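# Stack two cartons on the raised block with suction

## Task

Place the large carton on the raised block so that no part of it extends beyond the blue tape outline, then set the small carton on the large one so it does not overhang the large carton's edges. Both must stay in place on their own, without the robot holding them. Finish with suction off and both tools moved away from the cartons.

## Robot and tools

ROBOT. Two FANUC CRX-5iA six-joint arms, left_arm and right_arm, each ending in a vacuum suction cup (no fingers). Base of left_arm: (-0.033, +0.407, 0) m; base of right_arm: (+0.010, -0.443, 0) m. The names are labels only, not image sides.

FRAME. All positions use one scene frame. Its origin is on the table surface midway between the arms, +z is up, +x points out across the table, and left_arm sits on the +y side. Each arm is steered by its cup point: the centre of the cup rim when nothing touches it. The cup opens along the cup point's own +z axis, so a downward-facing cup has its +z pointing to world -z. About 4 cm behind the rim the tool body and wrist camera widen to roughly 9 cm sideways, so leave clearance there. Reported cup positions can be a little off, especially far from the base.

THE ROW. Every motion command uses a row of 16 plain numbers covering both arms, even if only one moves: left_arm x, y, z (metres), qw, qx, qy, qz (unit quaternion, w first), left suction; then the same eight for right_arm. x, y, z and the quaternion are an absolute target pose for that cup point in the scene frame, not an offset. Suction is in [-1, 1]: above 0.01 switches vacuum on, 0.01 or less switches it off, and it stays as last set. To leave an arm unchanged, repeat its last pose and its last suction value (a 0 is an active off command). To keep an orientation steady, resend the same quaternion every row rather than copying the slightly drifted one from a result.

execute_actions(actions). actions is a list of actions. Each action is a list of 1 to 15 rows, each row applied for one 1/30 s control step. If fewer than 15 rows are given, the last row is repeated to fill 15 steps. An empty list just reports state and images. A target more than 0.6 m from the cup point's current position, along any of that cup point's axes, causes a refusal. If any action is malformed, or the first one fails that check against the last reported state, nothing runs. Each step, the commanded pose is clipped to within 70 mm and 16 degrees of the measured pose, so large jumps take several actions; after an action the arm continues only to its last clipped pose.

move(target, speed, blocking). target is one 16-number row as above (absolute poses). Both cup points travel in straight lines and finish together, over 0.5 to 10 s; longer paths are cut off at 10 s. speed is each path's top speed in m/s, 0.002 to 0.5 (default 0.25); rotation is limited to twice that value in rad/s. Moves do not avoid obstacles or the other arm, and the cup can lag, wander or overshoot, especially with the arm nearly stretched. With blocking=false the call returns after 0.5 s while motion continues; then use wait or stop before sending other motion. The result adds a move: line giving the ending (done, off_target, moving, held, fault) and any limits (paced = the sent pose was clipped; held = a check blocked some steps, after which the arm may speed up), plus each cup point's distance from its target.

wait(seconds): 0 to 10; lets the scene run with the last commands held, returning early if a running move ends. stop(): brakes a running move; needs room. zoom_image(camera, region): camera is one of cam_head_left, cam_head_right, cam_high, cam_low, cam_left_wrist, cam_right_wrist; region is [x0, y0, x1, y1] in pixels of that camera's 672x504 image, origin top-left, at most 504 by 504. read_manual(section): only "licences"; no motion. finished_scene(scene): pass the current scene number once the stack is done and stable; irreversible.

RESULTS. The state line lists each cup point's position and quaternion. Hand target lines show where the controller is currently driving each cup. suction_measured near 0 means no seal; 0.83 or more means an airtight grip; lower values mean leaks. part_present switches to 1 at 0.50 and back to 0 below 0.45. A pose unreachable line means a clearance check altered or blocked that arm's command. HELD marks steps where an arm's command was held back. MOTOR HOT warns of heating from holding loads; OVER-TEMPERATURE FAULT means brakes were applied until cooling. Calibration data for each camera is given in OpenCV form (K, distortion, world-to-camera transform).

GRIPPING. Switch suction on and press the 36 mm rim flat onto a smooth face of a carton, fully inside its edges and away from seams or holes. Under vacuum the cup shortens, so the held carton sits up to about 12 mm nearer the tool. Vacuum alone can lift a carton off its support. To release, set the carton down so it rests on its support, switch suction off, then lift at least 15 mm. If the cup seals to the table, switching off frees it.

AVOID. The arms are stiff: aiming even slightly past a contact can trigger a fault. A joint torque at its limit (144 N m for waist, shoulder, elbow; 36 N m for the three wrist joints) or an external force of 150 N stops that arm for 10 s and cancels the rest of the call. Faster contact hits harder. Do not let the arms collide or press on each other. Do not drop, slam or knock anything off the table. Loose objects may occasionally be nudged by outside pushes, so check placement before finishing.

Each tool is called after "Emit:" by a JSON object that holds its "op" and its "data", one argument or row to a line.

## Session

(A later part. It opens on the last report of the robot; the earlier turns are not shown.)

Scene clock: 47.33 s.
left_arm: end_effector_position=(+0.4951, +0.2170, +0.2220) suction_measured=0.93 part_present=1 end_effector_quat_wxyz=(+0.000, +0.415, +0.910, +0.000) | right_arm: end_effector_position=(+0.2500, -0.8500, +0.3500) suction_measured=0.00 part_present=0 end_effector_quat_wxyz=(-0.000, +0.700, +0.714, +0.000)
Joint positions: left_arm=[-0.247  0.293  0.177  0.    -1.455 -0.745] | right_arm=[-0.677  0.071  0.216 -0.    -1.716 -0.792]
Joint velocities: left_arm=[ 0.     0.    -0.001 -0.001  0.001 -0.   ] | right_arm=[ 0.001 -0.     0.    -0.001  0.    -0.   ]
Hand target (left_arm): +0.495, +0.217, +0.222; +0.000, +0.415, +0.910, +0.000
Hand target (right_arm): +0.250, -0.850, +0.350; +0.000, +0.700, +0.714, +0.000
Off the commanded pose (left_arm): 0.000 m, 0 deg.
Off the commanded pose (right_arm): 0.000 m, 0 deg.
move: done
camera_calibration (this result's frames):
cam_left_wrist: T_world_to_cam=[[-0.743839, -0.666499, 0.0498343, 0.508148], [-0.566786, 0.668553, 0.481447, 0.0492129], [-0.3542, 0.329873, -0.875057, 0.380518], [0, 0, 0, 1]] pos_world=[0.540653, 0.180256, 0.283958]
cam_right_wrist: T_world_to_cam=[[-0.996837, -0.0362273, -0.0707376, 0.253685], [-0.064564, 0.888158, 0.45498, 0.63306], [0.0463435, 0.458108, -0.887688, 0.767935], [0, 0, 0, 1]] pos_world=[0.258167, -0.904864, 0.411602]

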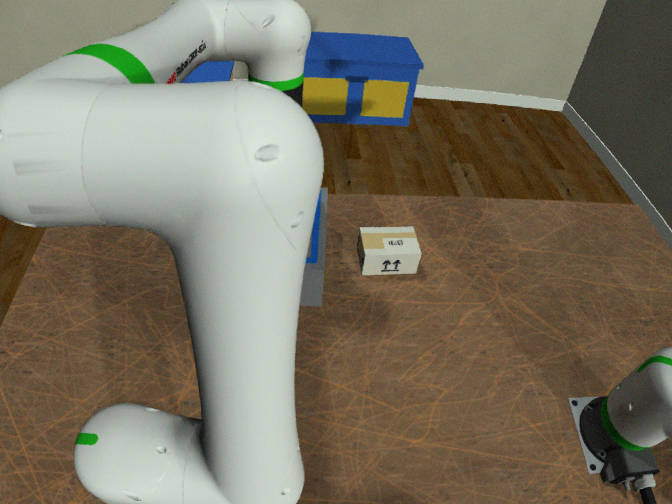

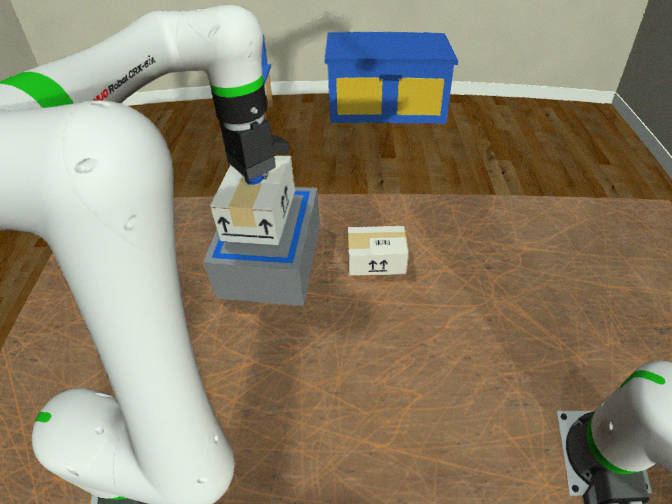

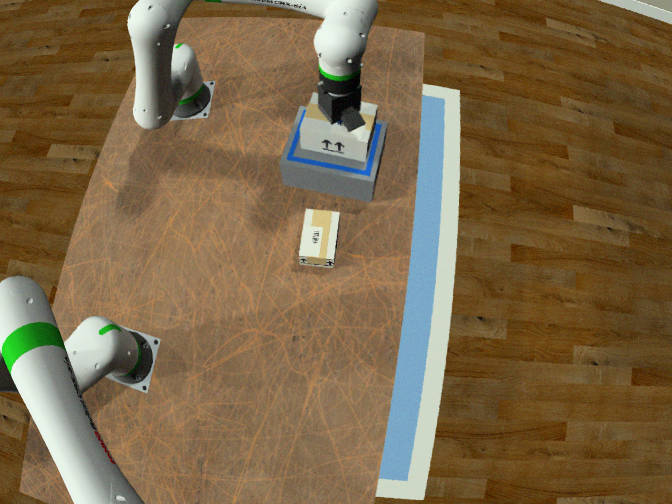

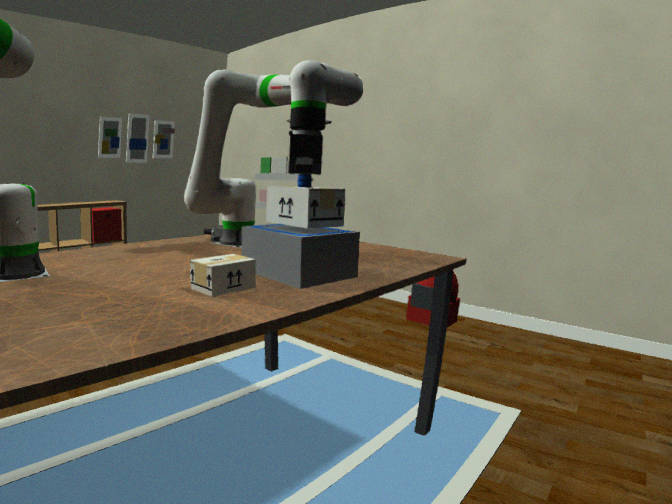

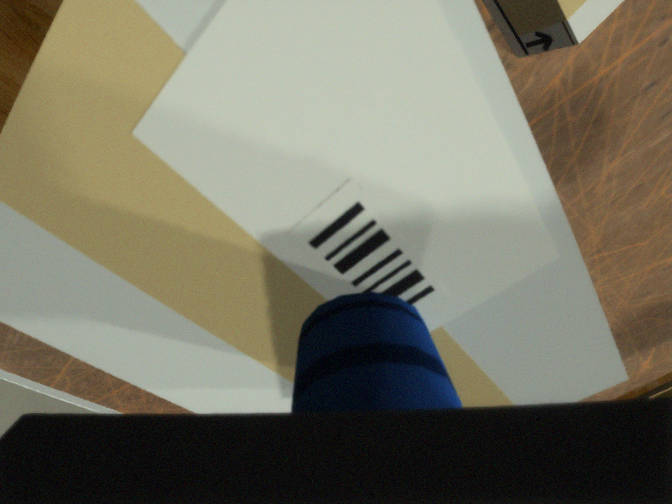

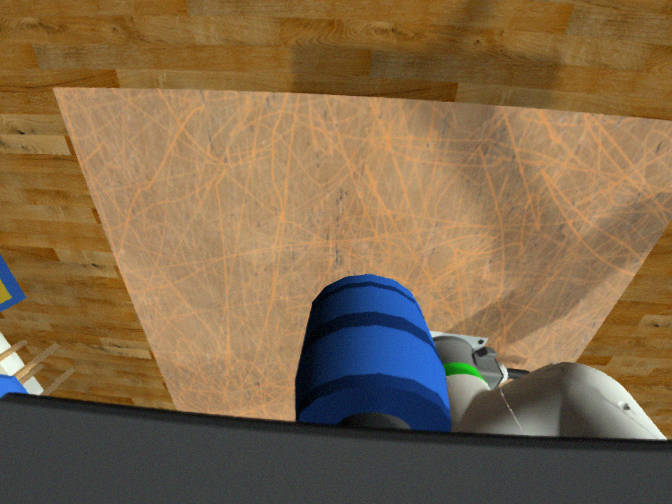

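Needs about −12 mm in y; gap ≈14 mm.

Emit:
{"op": "move", "data": {
  "target": [0.493,0.204,0.210,0,0.415,0.91,0,1, 0.25,-0.85,0.35,0,0.7,0.714,0,0],
  "speed": 0.02
}}

Emit:
{"op": "zoom_image", "data": {
  "camera": "cam_low",
  "region": [230, 170, 370, 260]
}}

Emit:
{"op": "zoom_image", "data": {
  "camera": "cam_head_right",
  "region": [190, 140, 430, 310]
}}

Scene clock: 53.50 s.
left_arm: end_effector_position=(+0.4931, +0.2040, +0.2100) suction_measured=0.93 part_present=1 end_effector_quat_wxyz=(+0.000, +0.415, +0.910, -0.000) | right_arm: end_effector_position=(+0.2500, -0.8500, +0.3500) suction_measured=0.00 part_present=0 end_effector_quat_wxyz=(-0.000, +0.700, +0.714, +0.000)
Joint positions: left_arm=[-0.271  0.303  0.162  0.    -1.43  -0.721] | right_arm=[-0.677  0.071  0.216 -0.    -1.716 -0.792]
Joint velocities: left_arm=[ 0.    -0.    -0.     0.001  0.    -0.001] | right_arm=[-0.001 -0.     0.     0.    -0.    -0.   ]
Hand target (left_arm): +0.493, +0.204, +0.210; +0.000, +0.415, +0.910, -0.000
Hand target (right_arm): +0.250, -0.850, +0.350; +0.000, +0.700, +0.714, +0.000
Off the commanded pose (left_arm): 0.000 m, 0 deg.
Off the commanded pose (right_arm): 0.000 m, 0 deg.
move: done
camera_calibration (this result's frames):
cam_left_wrist: T_world_to_cam=[[-0.743823, -0.666508, 0.0499469, 0.498527], [-0.566784, 0.668605, 0.481375, 0.0625193], [-0.354235, 0.329749, -0.87509, 0.373622], [0, 0, 0, 1]] pos_world=[0.538601, 0.16727, 0.271958]
cam_right_wrist: T_world_to_cam=[[-0.996837, -0.0362273, -0.0707374, 0.253685], [-0.0645639, 0.888158, 0.45498, 0.63306], [0.0463433, 0.458108, -0.887688, 0.767935], [0, 0, 0, 1]] pos_world=[0.258167, -0.904864, 0.411602]

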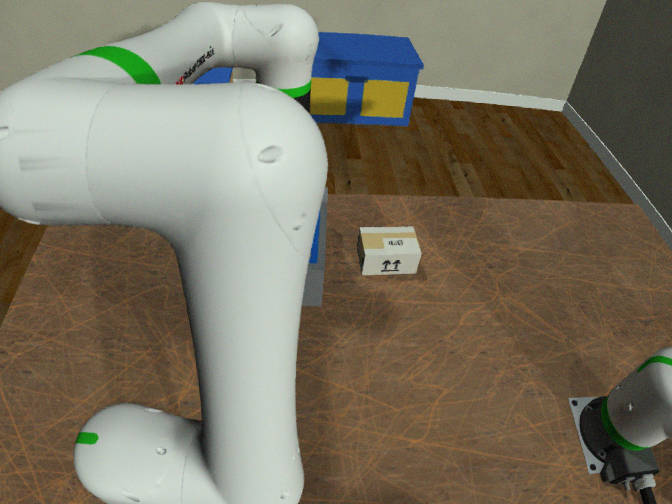

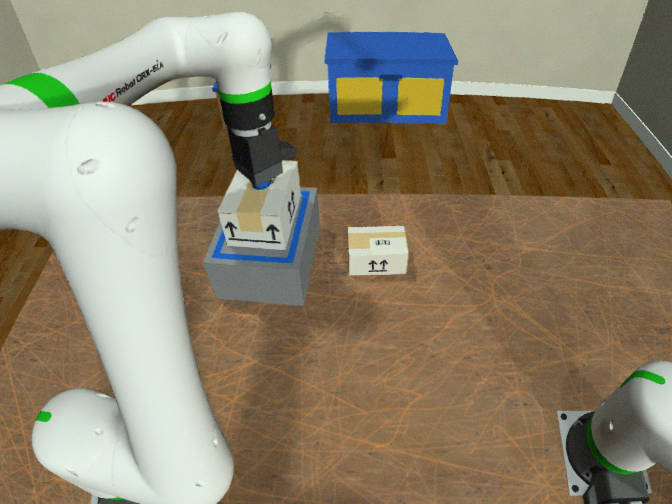

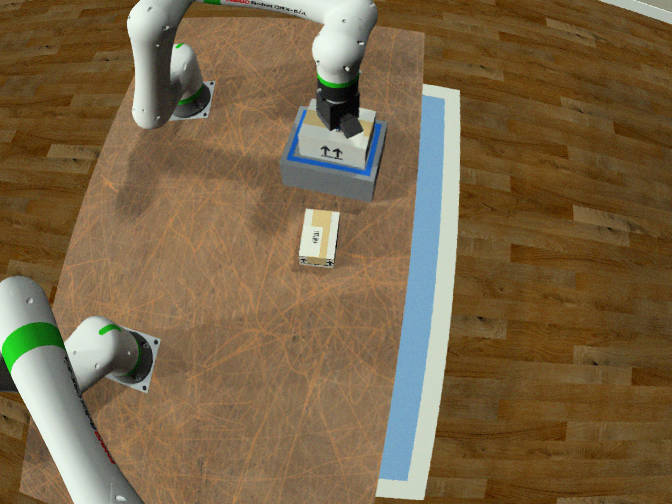

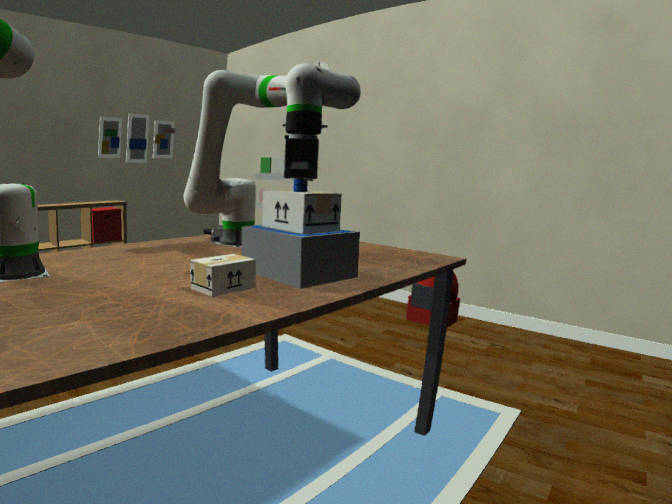

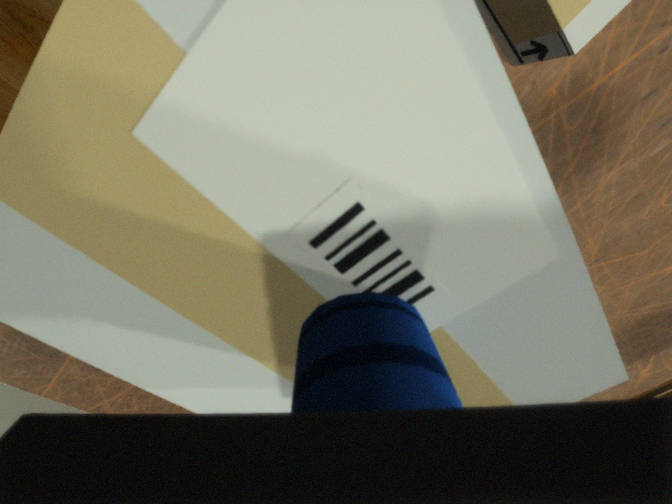

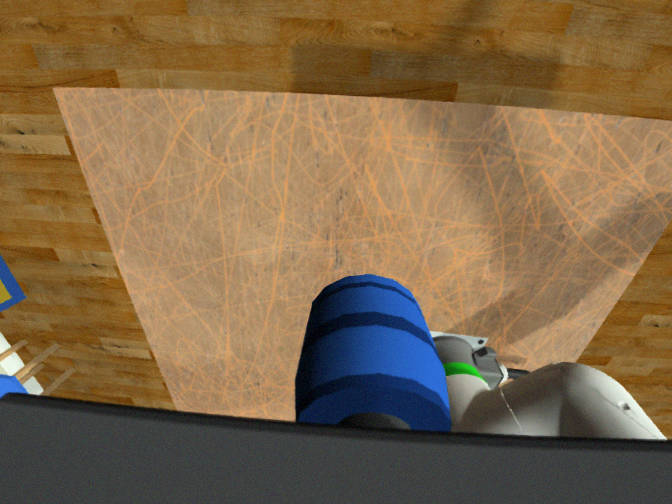

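Region (230, 170, 370, 260) of cam_low's 672x504 image, scaled by 3.600, with more detail than that image has; it fills the top 324 rows of this view, and the rest is white.

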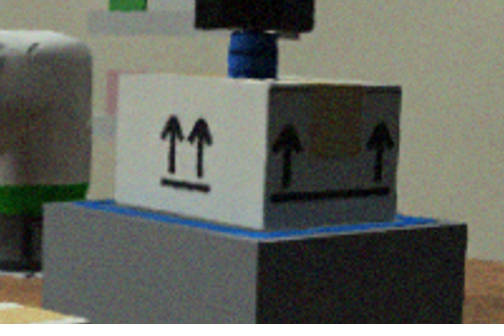

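Region (190, 140, 430, 310) of cam_head_right's 672x504 image, scaled by 2.100, with more detail than that image has; it fills the top 357 rows of this view, and the rest is white.

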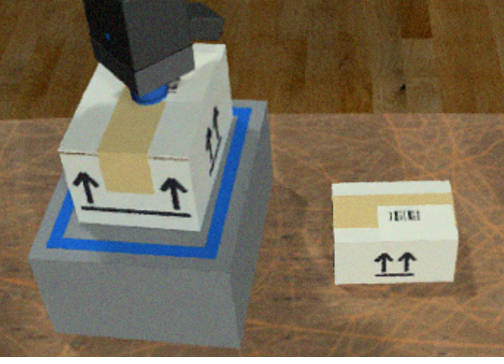

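Emit:
{"op": "execute_actions", "data": {
  "actions": [
    [[0.493,0.204,0.208,0,0.415,0.91,0,1, 0.25,-0.85,0.35,0,0.7,0.714,0,0]],
    [[0.493,0.204,0.208,0,0.415,0.91,0,0, 0.25,-0.85,0.35,0,0.7,0.714,0,0]]
  ]
}}

Emit:
{"op": "move", "data": {
  "target": [0.493,0.204,0.25,0,0.415,0.91,0,0, 0.25,-0.85,0.35,0,0.7,0.714,0,0],
  "speed": 0.1
}}

Emit:
{"op": "move", "data": {
  "target": [0.49,0.0,0.25,0,0.7071,0.7071,0,0, 0.25,-0.85,0.35,0,0.7,0.714,0,0]
}}

Emit:
{"op": "move", "data": {
  "target": [0.49,-0.04,0.12,0,0.7071,0.7071,0,0, 0.25,-0.85,0.35,0,0.7,0.714,0,0],
  "speed": 0.15
}}

Scene clock: 61.23 s.
left_arm: end_effector_position=(+0.4930, +0.2040, +0.2080) suction_measured=0.00 part_present=0 end_effector_quat_wxyz=(+0.000, +0.415, +0.910, -0.000) | right_arm: end_effector_position=(+0.2500, -0.8500, +0.3500) suction_measured=0.00 part_present=0 end_effector_quat_wxyz=(-0.000, +0.700, +0.714, +0.000)
Joint positions: left_arm=[-0.271  0.304  0.159  0.    -1.426 -0.721] | right_arm=[-0.677  0.071  0.216 -0.    -1.716 -0.792]
Joint velocities: left_arm=[-0.  0.  0.  0.  0.  0.] | right_arm=[-0. -0. -0. -0.  0. -0.]
Hand target (left_arm): +0.493, +0.204, +0.208; -0.000, +0.415, +0.910, -0.000
Hand target (right_arm): +0.250, -0.850, +0.350; +0.000, +0.700, +0.714, +0.000
Off the commanded pose (left_arm): 0.000 m, 0 deg.
Off the commanded pose (right_arm): 0.000 m, 0 deg.
Step readings (end_effector_position; steps 1 to 15: 1st action; 16 to 30: 2nd action):
0: left_arm (+0.4931, +0.2040, +0.2100) | right_arm (+0.2500, -0.8500, +0.3500)
1: left_arm (+0.4931, +0.2040, +0.2100) | right_arm (+0.2500, -0.8500, +0.3500)
2: left_arm (+0.4931, +0.2040, +0.2094) | right_arm (+0.2500, -0.8500, +0.3500)
4: left_arm (+0.4930, +0.2040, +0.2082) | right_arm (+0.2500, -0.8500, +0.3500)
8: left_arm (+0.4930, +0.2040, +0.2080) | right_arm (+0.2500, -0.8500, +0.3500)
15: left_arm (+0.4930, +0.2040, +0.2080) | right_arm (+0.2500, -0.8500, +0.3500)
16: left_arm (+0.4930, +0.2040, +0.2080) | right_arm (+0.2500, -0.8500, +0.3500)
17: left_arm (+0.4930, +0.2040, +0.2080) | right_arm (+0.2500, -0.8500, +0.3500)
19: left_arm (+0.4930, +0.2040, +0.2080) | right_arm (+0.2500, -0.8500, +0.3500)
23: left_arm (+0.4930, +0.2040, +0.2080) | right_arm (+0.2500, -0.8500, +0.3500)
30: end_effector_position above
camera_calibration (this result's frames):
cam_left_wrist: T_world_to_cam=[[-0.743827, -0.66651, 0.0498521, 0.498604], [-0.56679, 0.668549, 0.481447, 0.0634491], [-0.354218, 0.329858, -0.875056, 0.3718], [0, 0, 0, 1]] pos_world=[0.538536, 0.167265, 0.269942]
cam_right_wrist: T_world_to_cam=[[-0.996837, -0.0362272, -0.0707374, 0.253685], [-0.0645638, 0.888158, 0.45498, 0.63306], [0.0463434, 0.458108, -0.887688, 0.767935], [0, 0, 0, 1]] pos_world=[0.258167, -0.904864, 0.411602]

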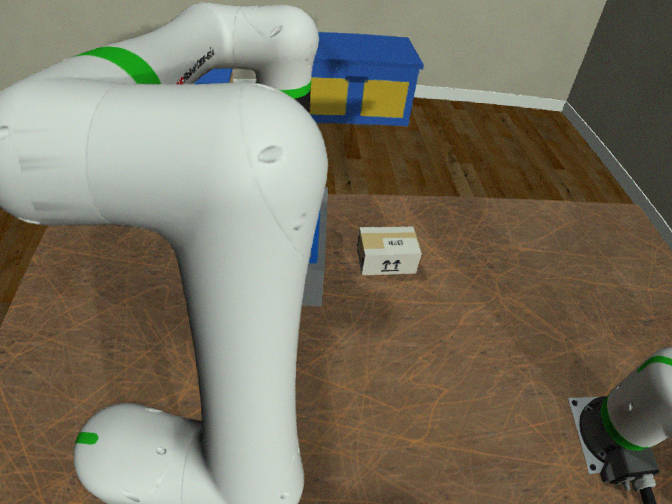

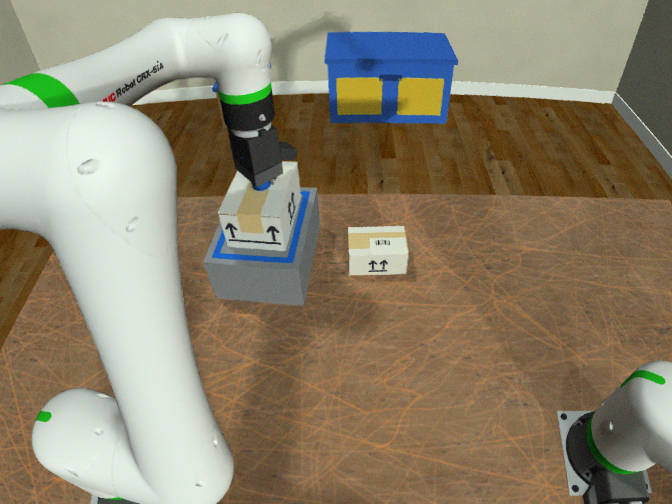

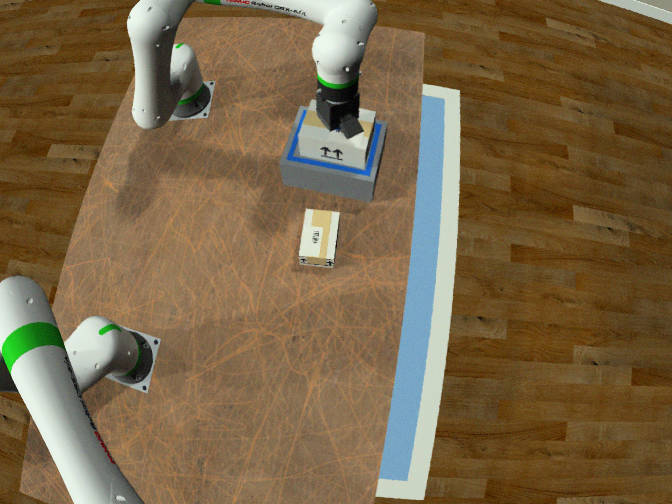

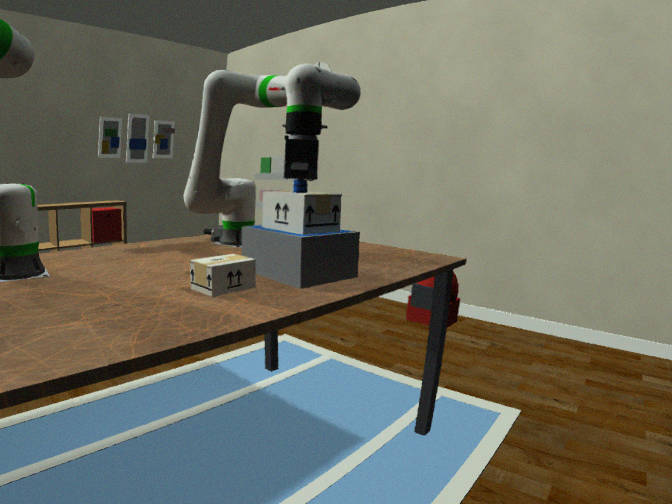

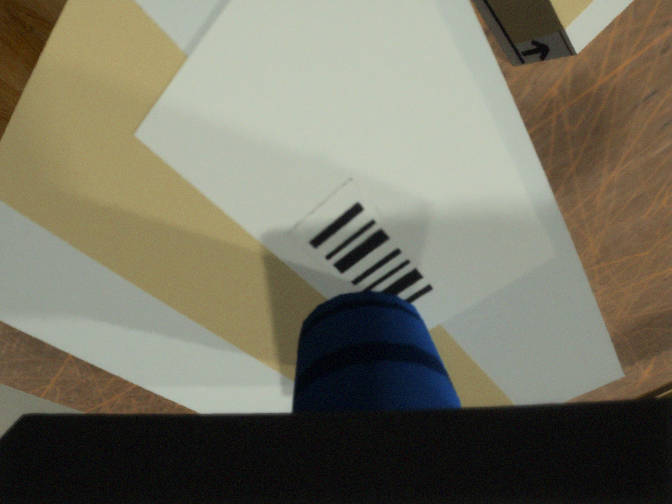

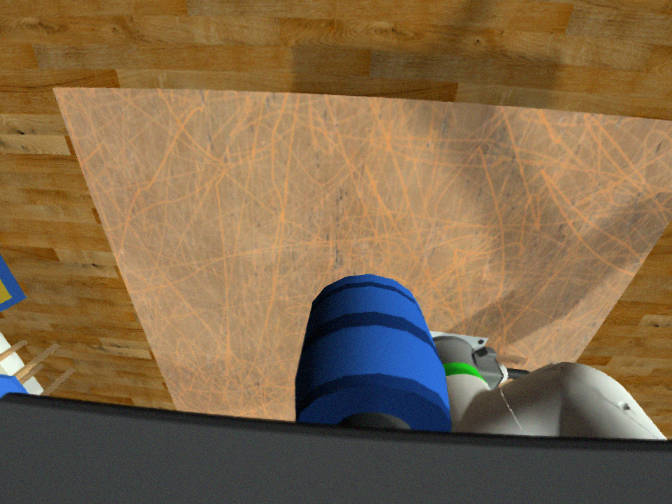

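Scene clock: 62.00 s.
left_arm: end_effector_position=(+0.4928, +0.2040, +0.2501) suction_measured=0.00 part_present=0 end_effector_quat_wxyz=(+0.000, +0.415, +0.910, +0.000) | right_arm: end_effector_position=(+0.2500, -0.8500, +0.3500) suction_measured=0.00 part_present=0 end_effector_quat_wxyz=(-0.000, +0.700, +0.714, +0.000)
Joint positions: left_arm=[-0.271  0.293  0.243 -0.    -1.521 -0.721] | right_arm=[-0.677  0.071  0.216 -0.    -1.716 -0.792]
Joint velocities: left_arm=[-0.     0.     0.001  0.002 -0.002 -0.   ] | right_arm=[-0.001 -0.    -0.001  0.001 -0.     0.   ]
Hand target (left_arm): +0.493, +0.204, +0.250; +0.000, +0.415, +0.910, +0.000
Hand target (right_arm): +0.250, -0.850, +0.350; +0.000, +0.700, +0.714, +0.000
Off the commanded pose (left_arm): 0.000 m, 0 deg.
Off the commanded pose (right_arm): 0.000 m, 0 deg.
move: done
camera_calibration (this result's frames):
cam_left_wrist: T_world_to_cam=[[-0.743843, -0.666509, 0.0496407, 0.496435], [-0.566904, 0.66853, 0.481339, 0.0430973], [-0.354003, 0.329899, -0.875128, 0.408461], [0, 0, 0, 1]] pos_world=[0.538298, 0.167316, 0.312068]
cam_right_wrist: T_world_to_cam=[[-0.996837, -0.0362273, -0.0707374, 0.253685], [-0.0645639, 0.888158, 0.45498, 0.63306], [0.0463433, 0.458108, -0.887688, 0.767935], [0, 0, 0, 1]] pos_world=[0.258167, -0.904864, 0.411602]

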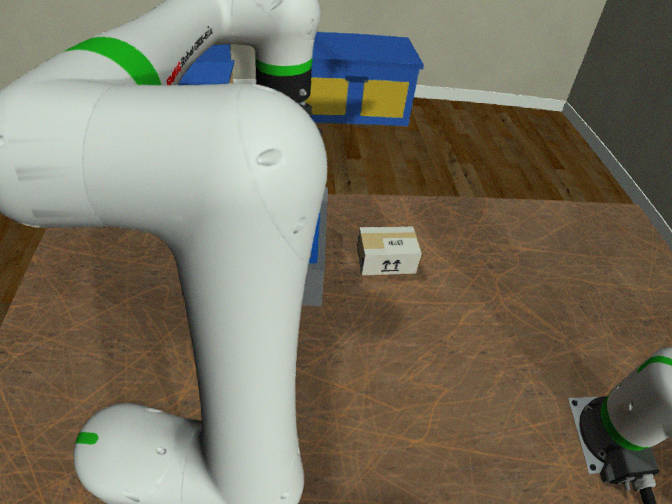

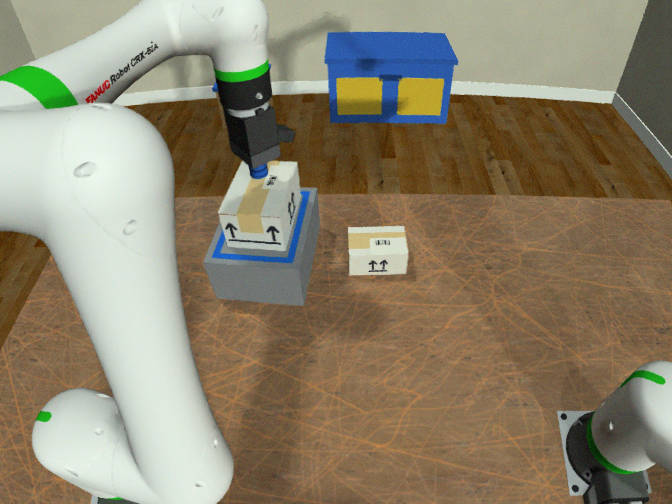

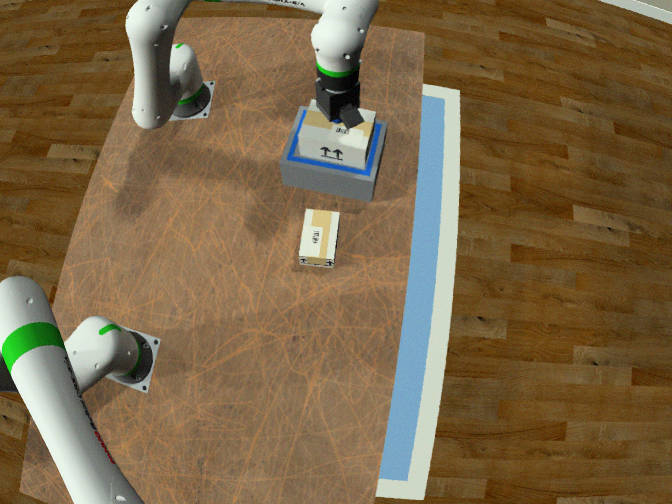

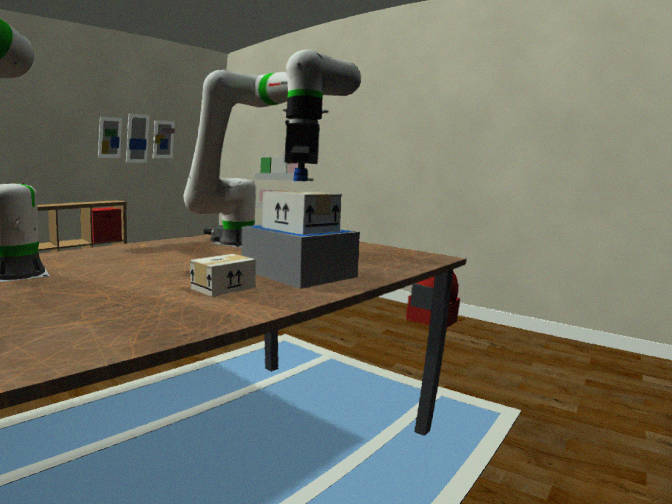

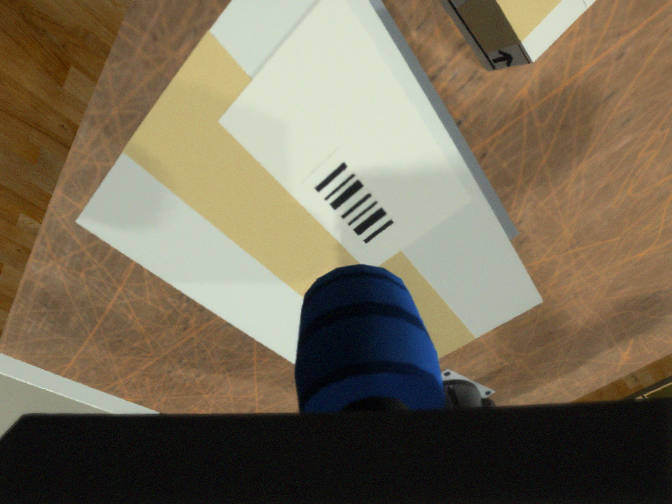

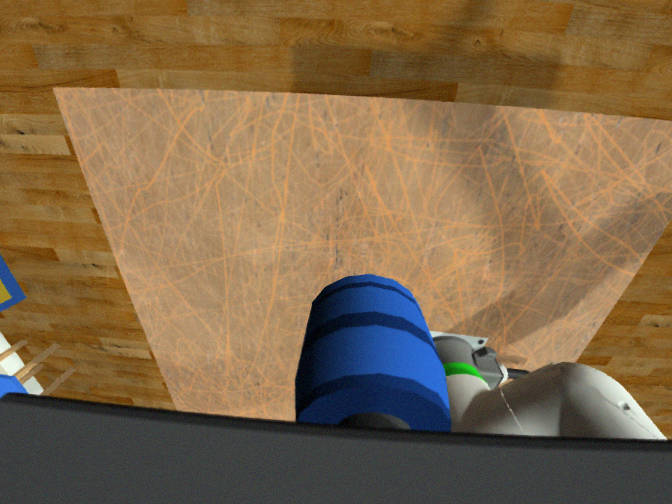

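Scene clock: 63.83 s.
left_arm: end_effector_position=(+0.4902, -0.0001, +0.2504) suction_measured=0.00 part_present=0 end_effector_quat_wxyz=(+0.001, +0.707, +0.707, -0.001) | right_arm: end_effector_position=(+0.2500, -0.8500, +0.3500) suction_measured=0.00 part_present=0 end_effector_quat_wxyz=(-0.000, +0.700, +0.714, +0.000)
Joint positions: left_arm=[-0.599  0.566  0.625  0.002 -1.629 -1.108] | right_arm=[-0.677  0.071  0.216 -0.    -1.716 -0.792]
Joint velocities: left_arm=[-0.001  0.001  0.001 -0.002 -0.001 -0.   ] | right_arm=[ 0.    -0.    -0.001 -0.    -0.001  0.   ]
Hand target (left_arm): +0.490, -0.000, +0.250; +0.000, +0.707, +0.707, -0.001
Hand target (right_arm): +0.250, -0.850, +0.350; +0.000, +0.700, +0.714, +0.000
Off the commanded pose (left_arm): 0.000 m, 0 deg.
Off the commanded pose (right_arm): 0.000 m, 0 deg.
move: done
camera_calibration (this result's frames):
cam_left_wrist: T_world_to_cam=[[-0.998614, -0.0155424, 0.050283, 0.48319], [0.0105084, 0.877281, 0.479862, -0.104628], [-0.0515705, 0.479725, -0.875902, 0.327077], [0, 0, 0, 1]] pos_world=[0.500487, -0.0576094, 0.312398]
cam_right_wrist: T_world_to_cam=[[-0.996837, -0.0362274, -0.0707374, 0.253685], [-0.064564, 0.888158, 0.45498, 0.63306], [0.0463432, 0.458108, -0.887688, 0.767935], [0, 0, 0, 1]] pos_world=[0.258167, -0.904864, 0.411602]

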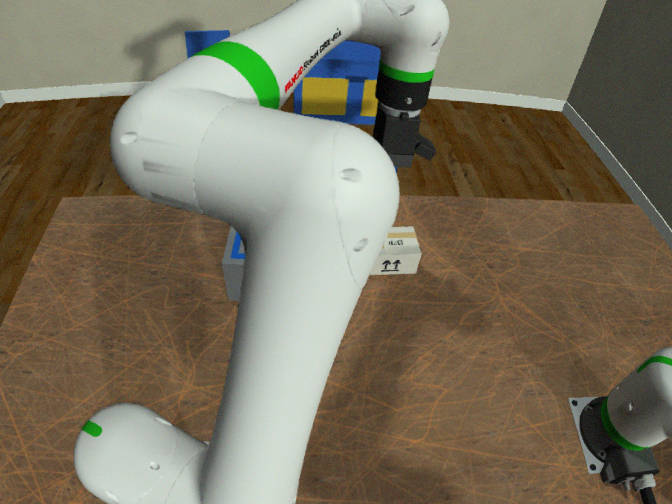

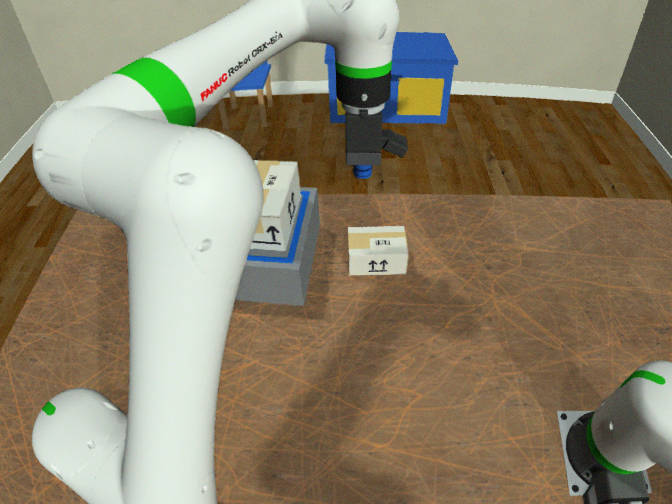

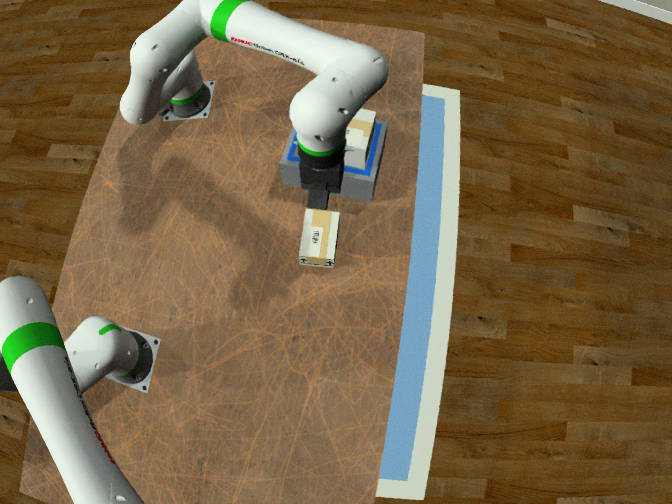

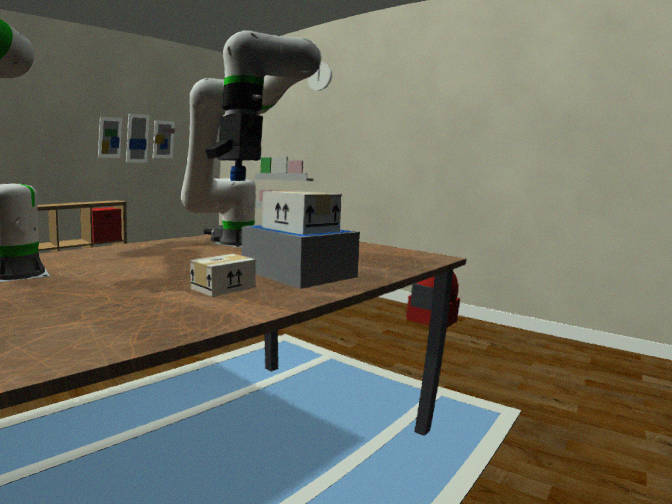

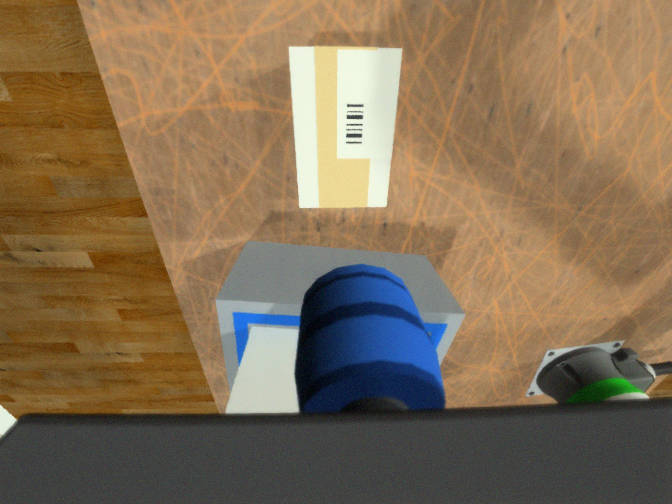

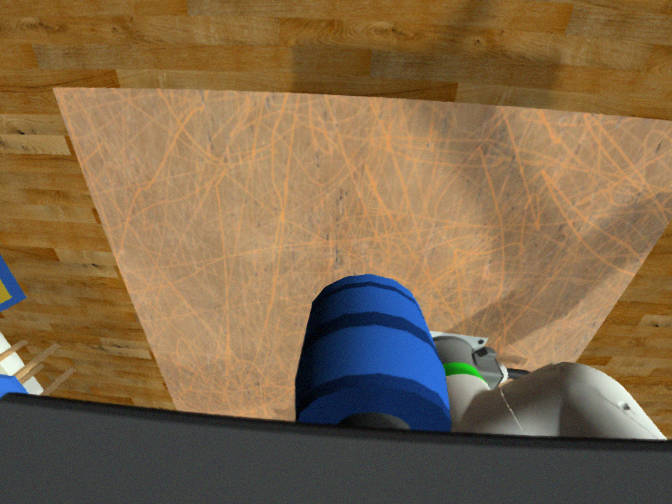

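Scene clock: 65.13 s.
left_arm: end_effector_position=(+0.4905, -0.0403, +0.1201) suction_measured=0.00 part_present=0 end_effector_quat_wxyz=(+0.000, +0.707, +0.707, -0.000) | right_arm: end_effector_position=(+0.2500, -0.8500, +0.3500) suction_measured=0.00 part_present=0 end_effector_quat_wxyz=(-0.000, +0.700, +0.714, +0.000)
Joint positions: left_arm=[-0.652  0.666  0.476  0.    -1.381 -1.054] | right_arm=[-0.677  0.071  0.216 -0.    -1.716 -0.792]
Joint velocities: left_arm=[ 0.001  0.001 -0.    -0.001  0.     0.   ] | right_arm=[ 0.001  0.     0.001 -0.002  0.    -0.   ]
Hand target (left_arm): +0.491, -0.040, +0.120; +0.000, +0.707, +0.707, -0.000
Hand target (right_arm): +0.250, -0.850, +0.350; +0.000, +0.700, +0.714, +0.000
Off the commanded pose (left_arm): 0.001 m, 0 deg.
Off the commanded pose (right_arm): 0.000 m, 0 deg.
move: done
camera_calibration (this result's frames):
cam_left_wrist: T_world_to_cam=[[-0.998634, -0.0154413, 0.0499104, 0.489537], [0.0105011, 0.876501, 0.481285, -0.00712448], [-0.0511782, 0.481152, -0.875142, 0.232017], [0, 0, 0, 1]] pos_world=[0.500818, -0.0978318, 0.182044]
cam_right_wrist: T_world_to_cam=[[-0.996837, -0.0362275, -0.0707375, 0.253685], [-0.0645641, 0.888158, 0.45498, 0.63306], [0.0463433, 0.458108, -0.887688, 0.767935], [0, 0, 0, 1]] pos_world=[0.258167, -0.904864, 0.411602]

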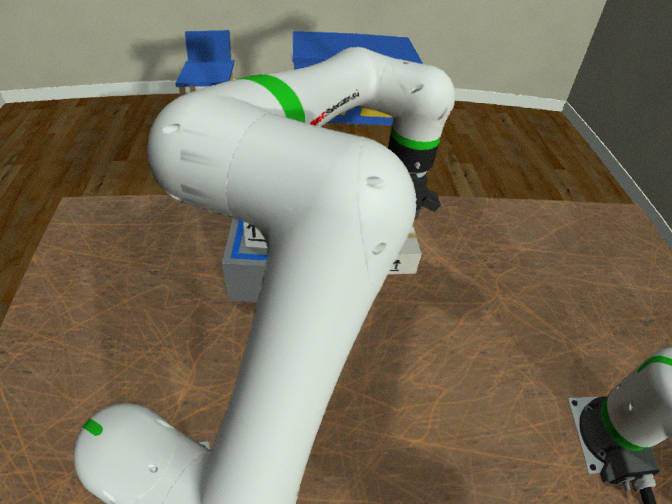

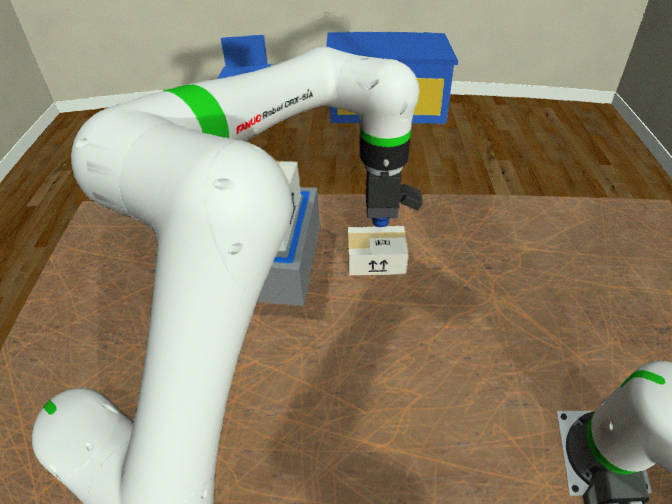

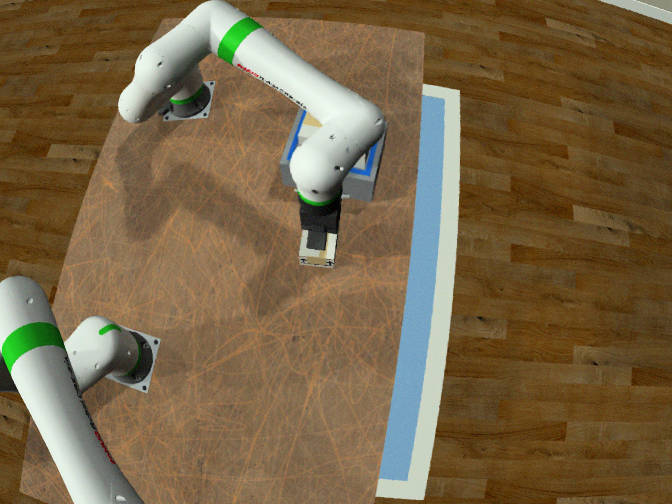

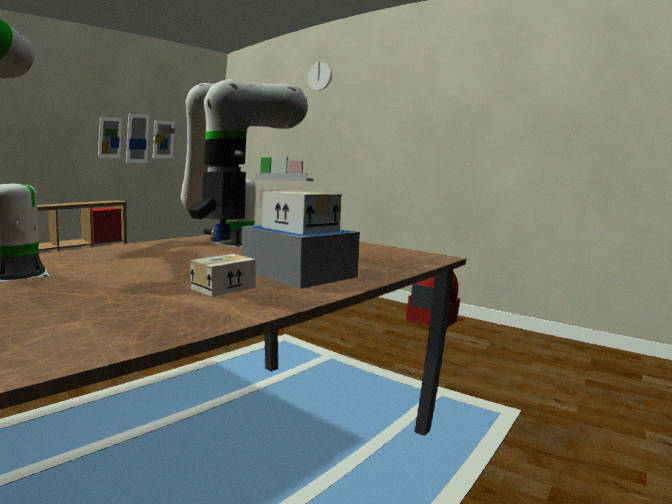

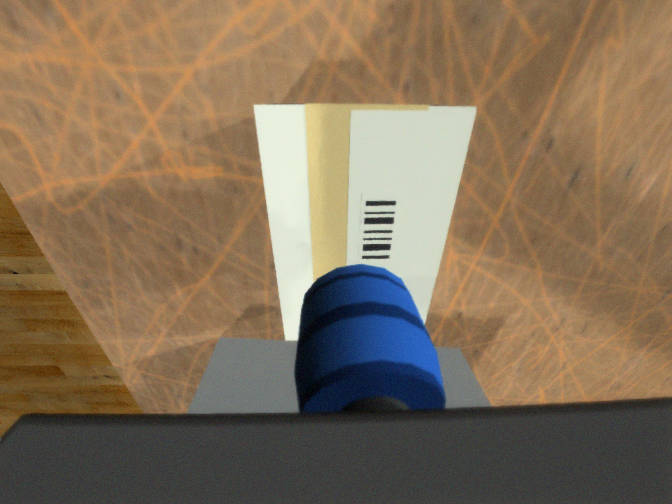

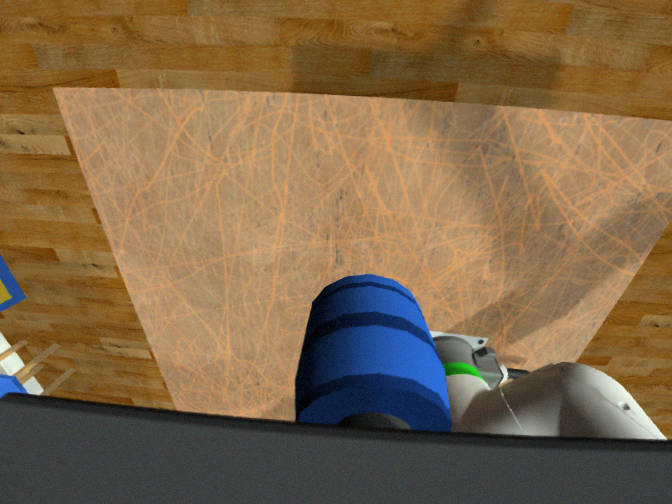

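Emit:
{"op": "move", "data": {
  "target": [0.482,-0.037,0.066,0,0.7071,0.7071,0,1, 0.25,-0.85,0.35,0,0.7,0.714,0,0],
  "speed": 0.035
}}

Scene clock: 70.13 s.
left_arm: end_effector_position=(+0.4822, -0.0371, +0.0660) suction_measured=0.86 part_present=1 end_effector_quat_wxyz=(-0.000, +0.707, +0.707, +0.000) | right_arm: end_effector_position=(+0.2500, -0.8500, +0.3500) suction_measured=0.00 part_present=0 end_effector_quat_wxyz=(-0.000, +0.700, +0.714, +0.000)
Joint positions: left_arm=[-0.655  0.68   0.368 -0.    -1.259 -1.052] | right_arm=[-0.677  0.071  0.216 -0.    -1.716 -0.792]
Joint velocities: left_arm=[ 0.001  0.    -0.001 -0.     0.    -0.   ] | right_arm=[ 0.001 -0.    -0.    -0.001  0.     0.   ]
Hand target (left_arm): +0.482, -0.037, +0.066; +0.000, +0.707, +0.707, -0.000
Hand target (right_arm): +0.250, -0.850, +0.350; +0.000, +0.700, +0.714, +0.000
Off the commanded pose (left_arm): 0.000 m, 0 deg.
Off the commanded pose (right_arm): 0.000 m, 0 deg.
move: done
camera_calibration (this result's frames):
cam_left_wrist: T_world_to_cam=[[-0.998638, -0.0154779, 0.0498297, 0.483989], [0.0104439, 0.876372, 0.481522, 0.0162774], [-0.0511223, 0.481386, -0.875017, 0.18266], [0, 0, 0, 1]] pos_world=[0.492498, -0.0947039, 0.127876]
cam_right_wrist: T_world_to_cam=[[-0.996837, -0.0362274, -0.0707376, 0.253685], [-0.0645641, 0.888158, 0.45498, 0.63306], [0.0463434, 0.458108, -0.887688, 0.767935], [0, 0, 0, 1]] pos_world=[0.258167, -0.904864, 0.411602]

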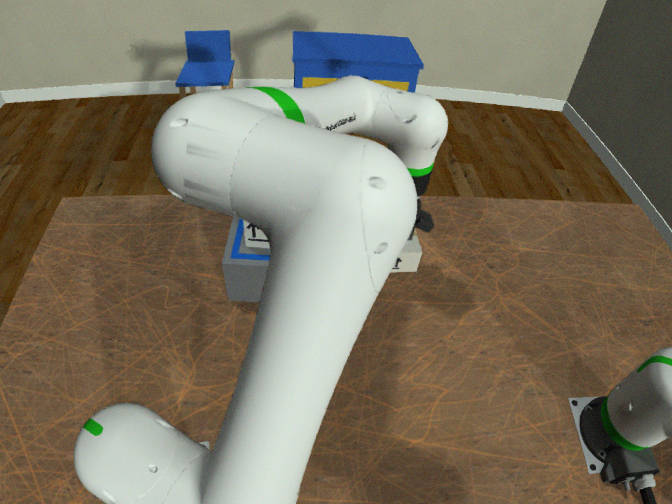

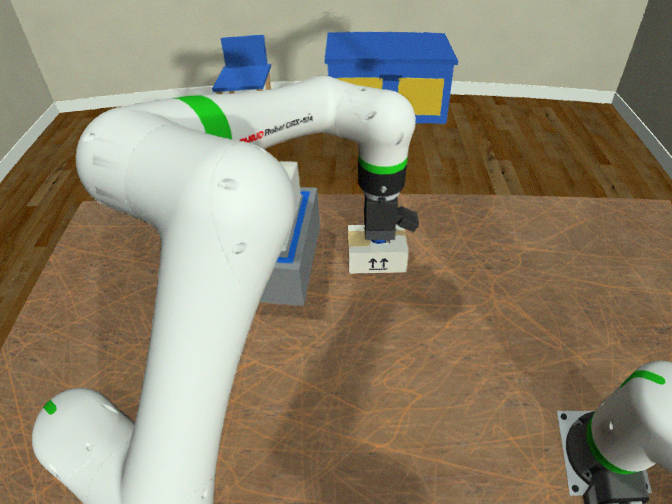

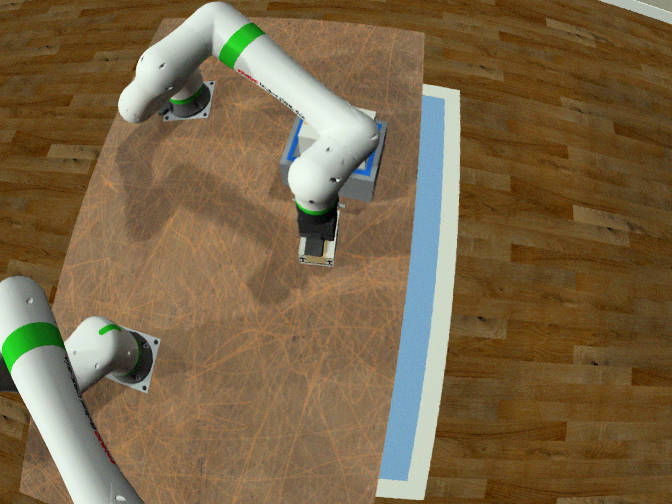

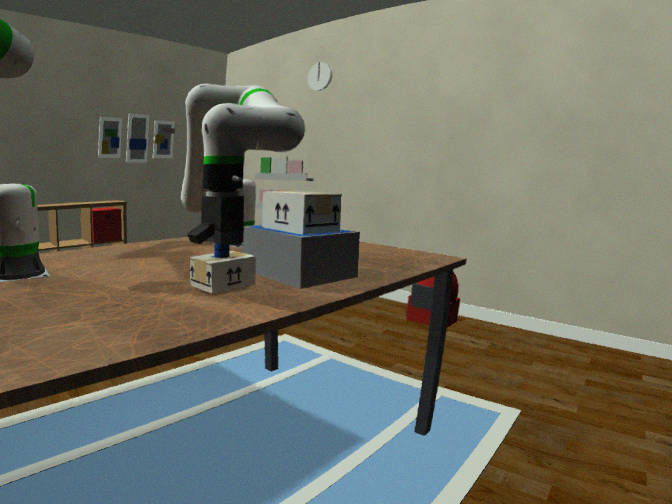

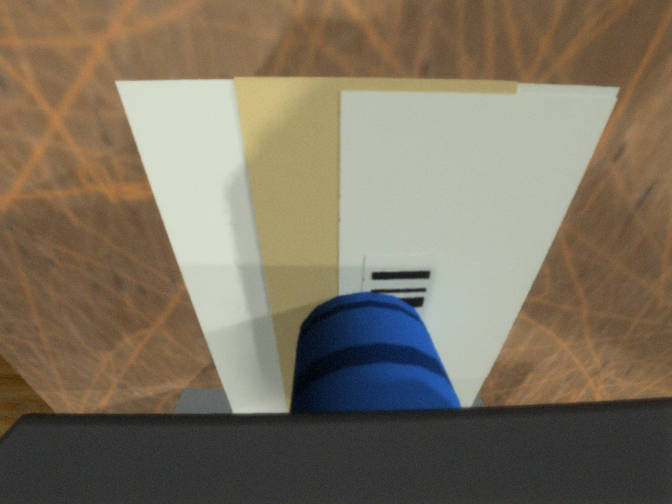

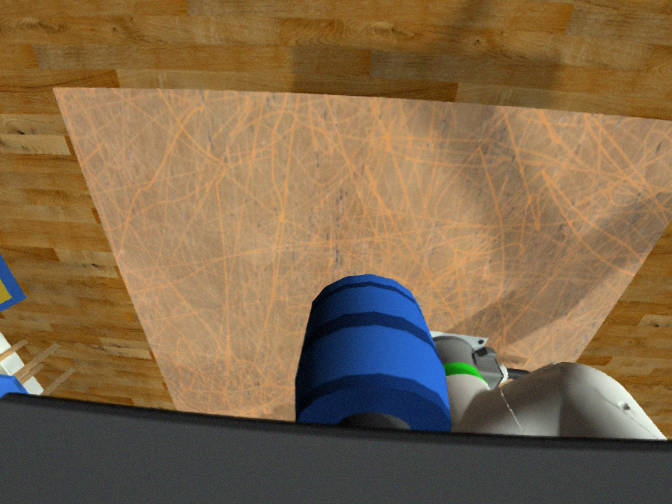

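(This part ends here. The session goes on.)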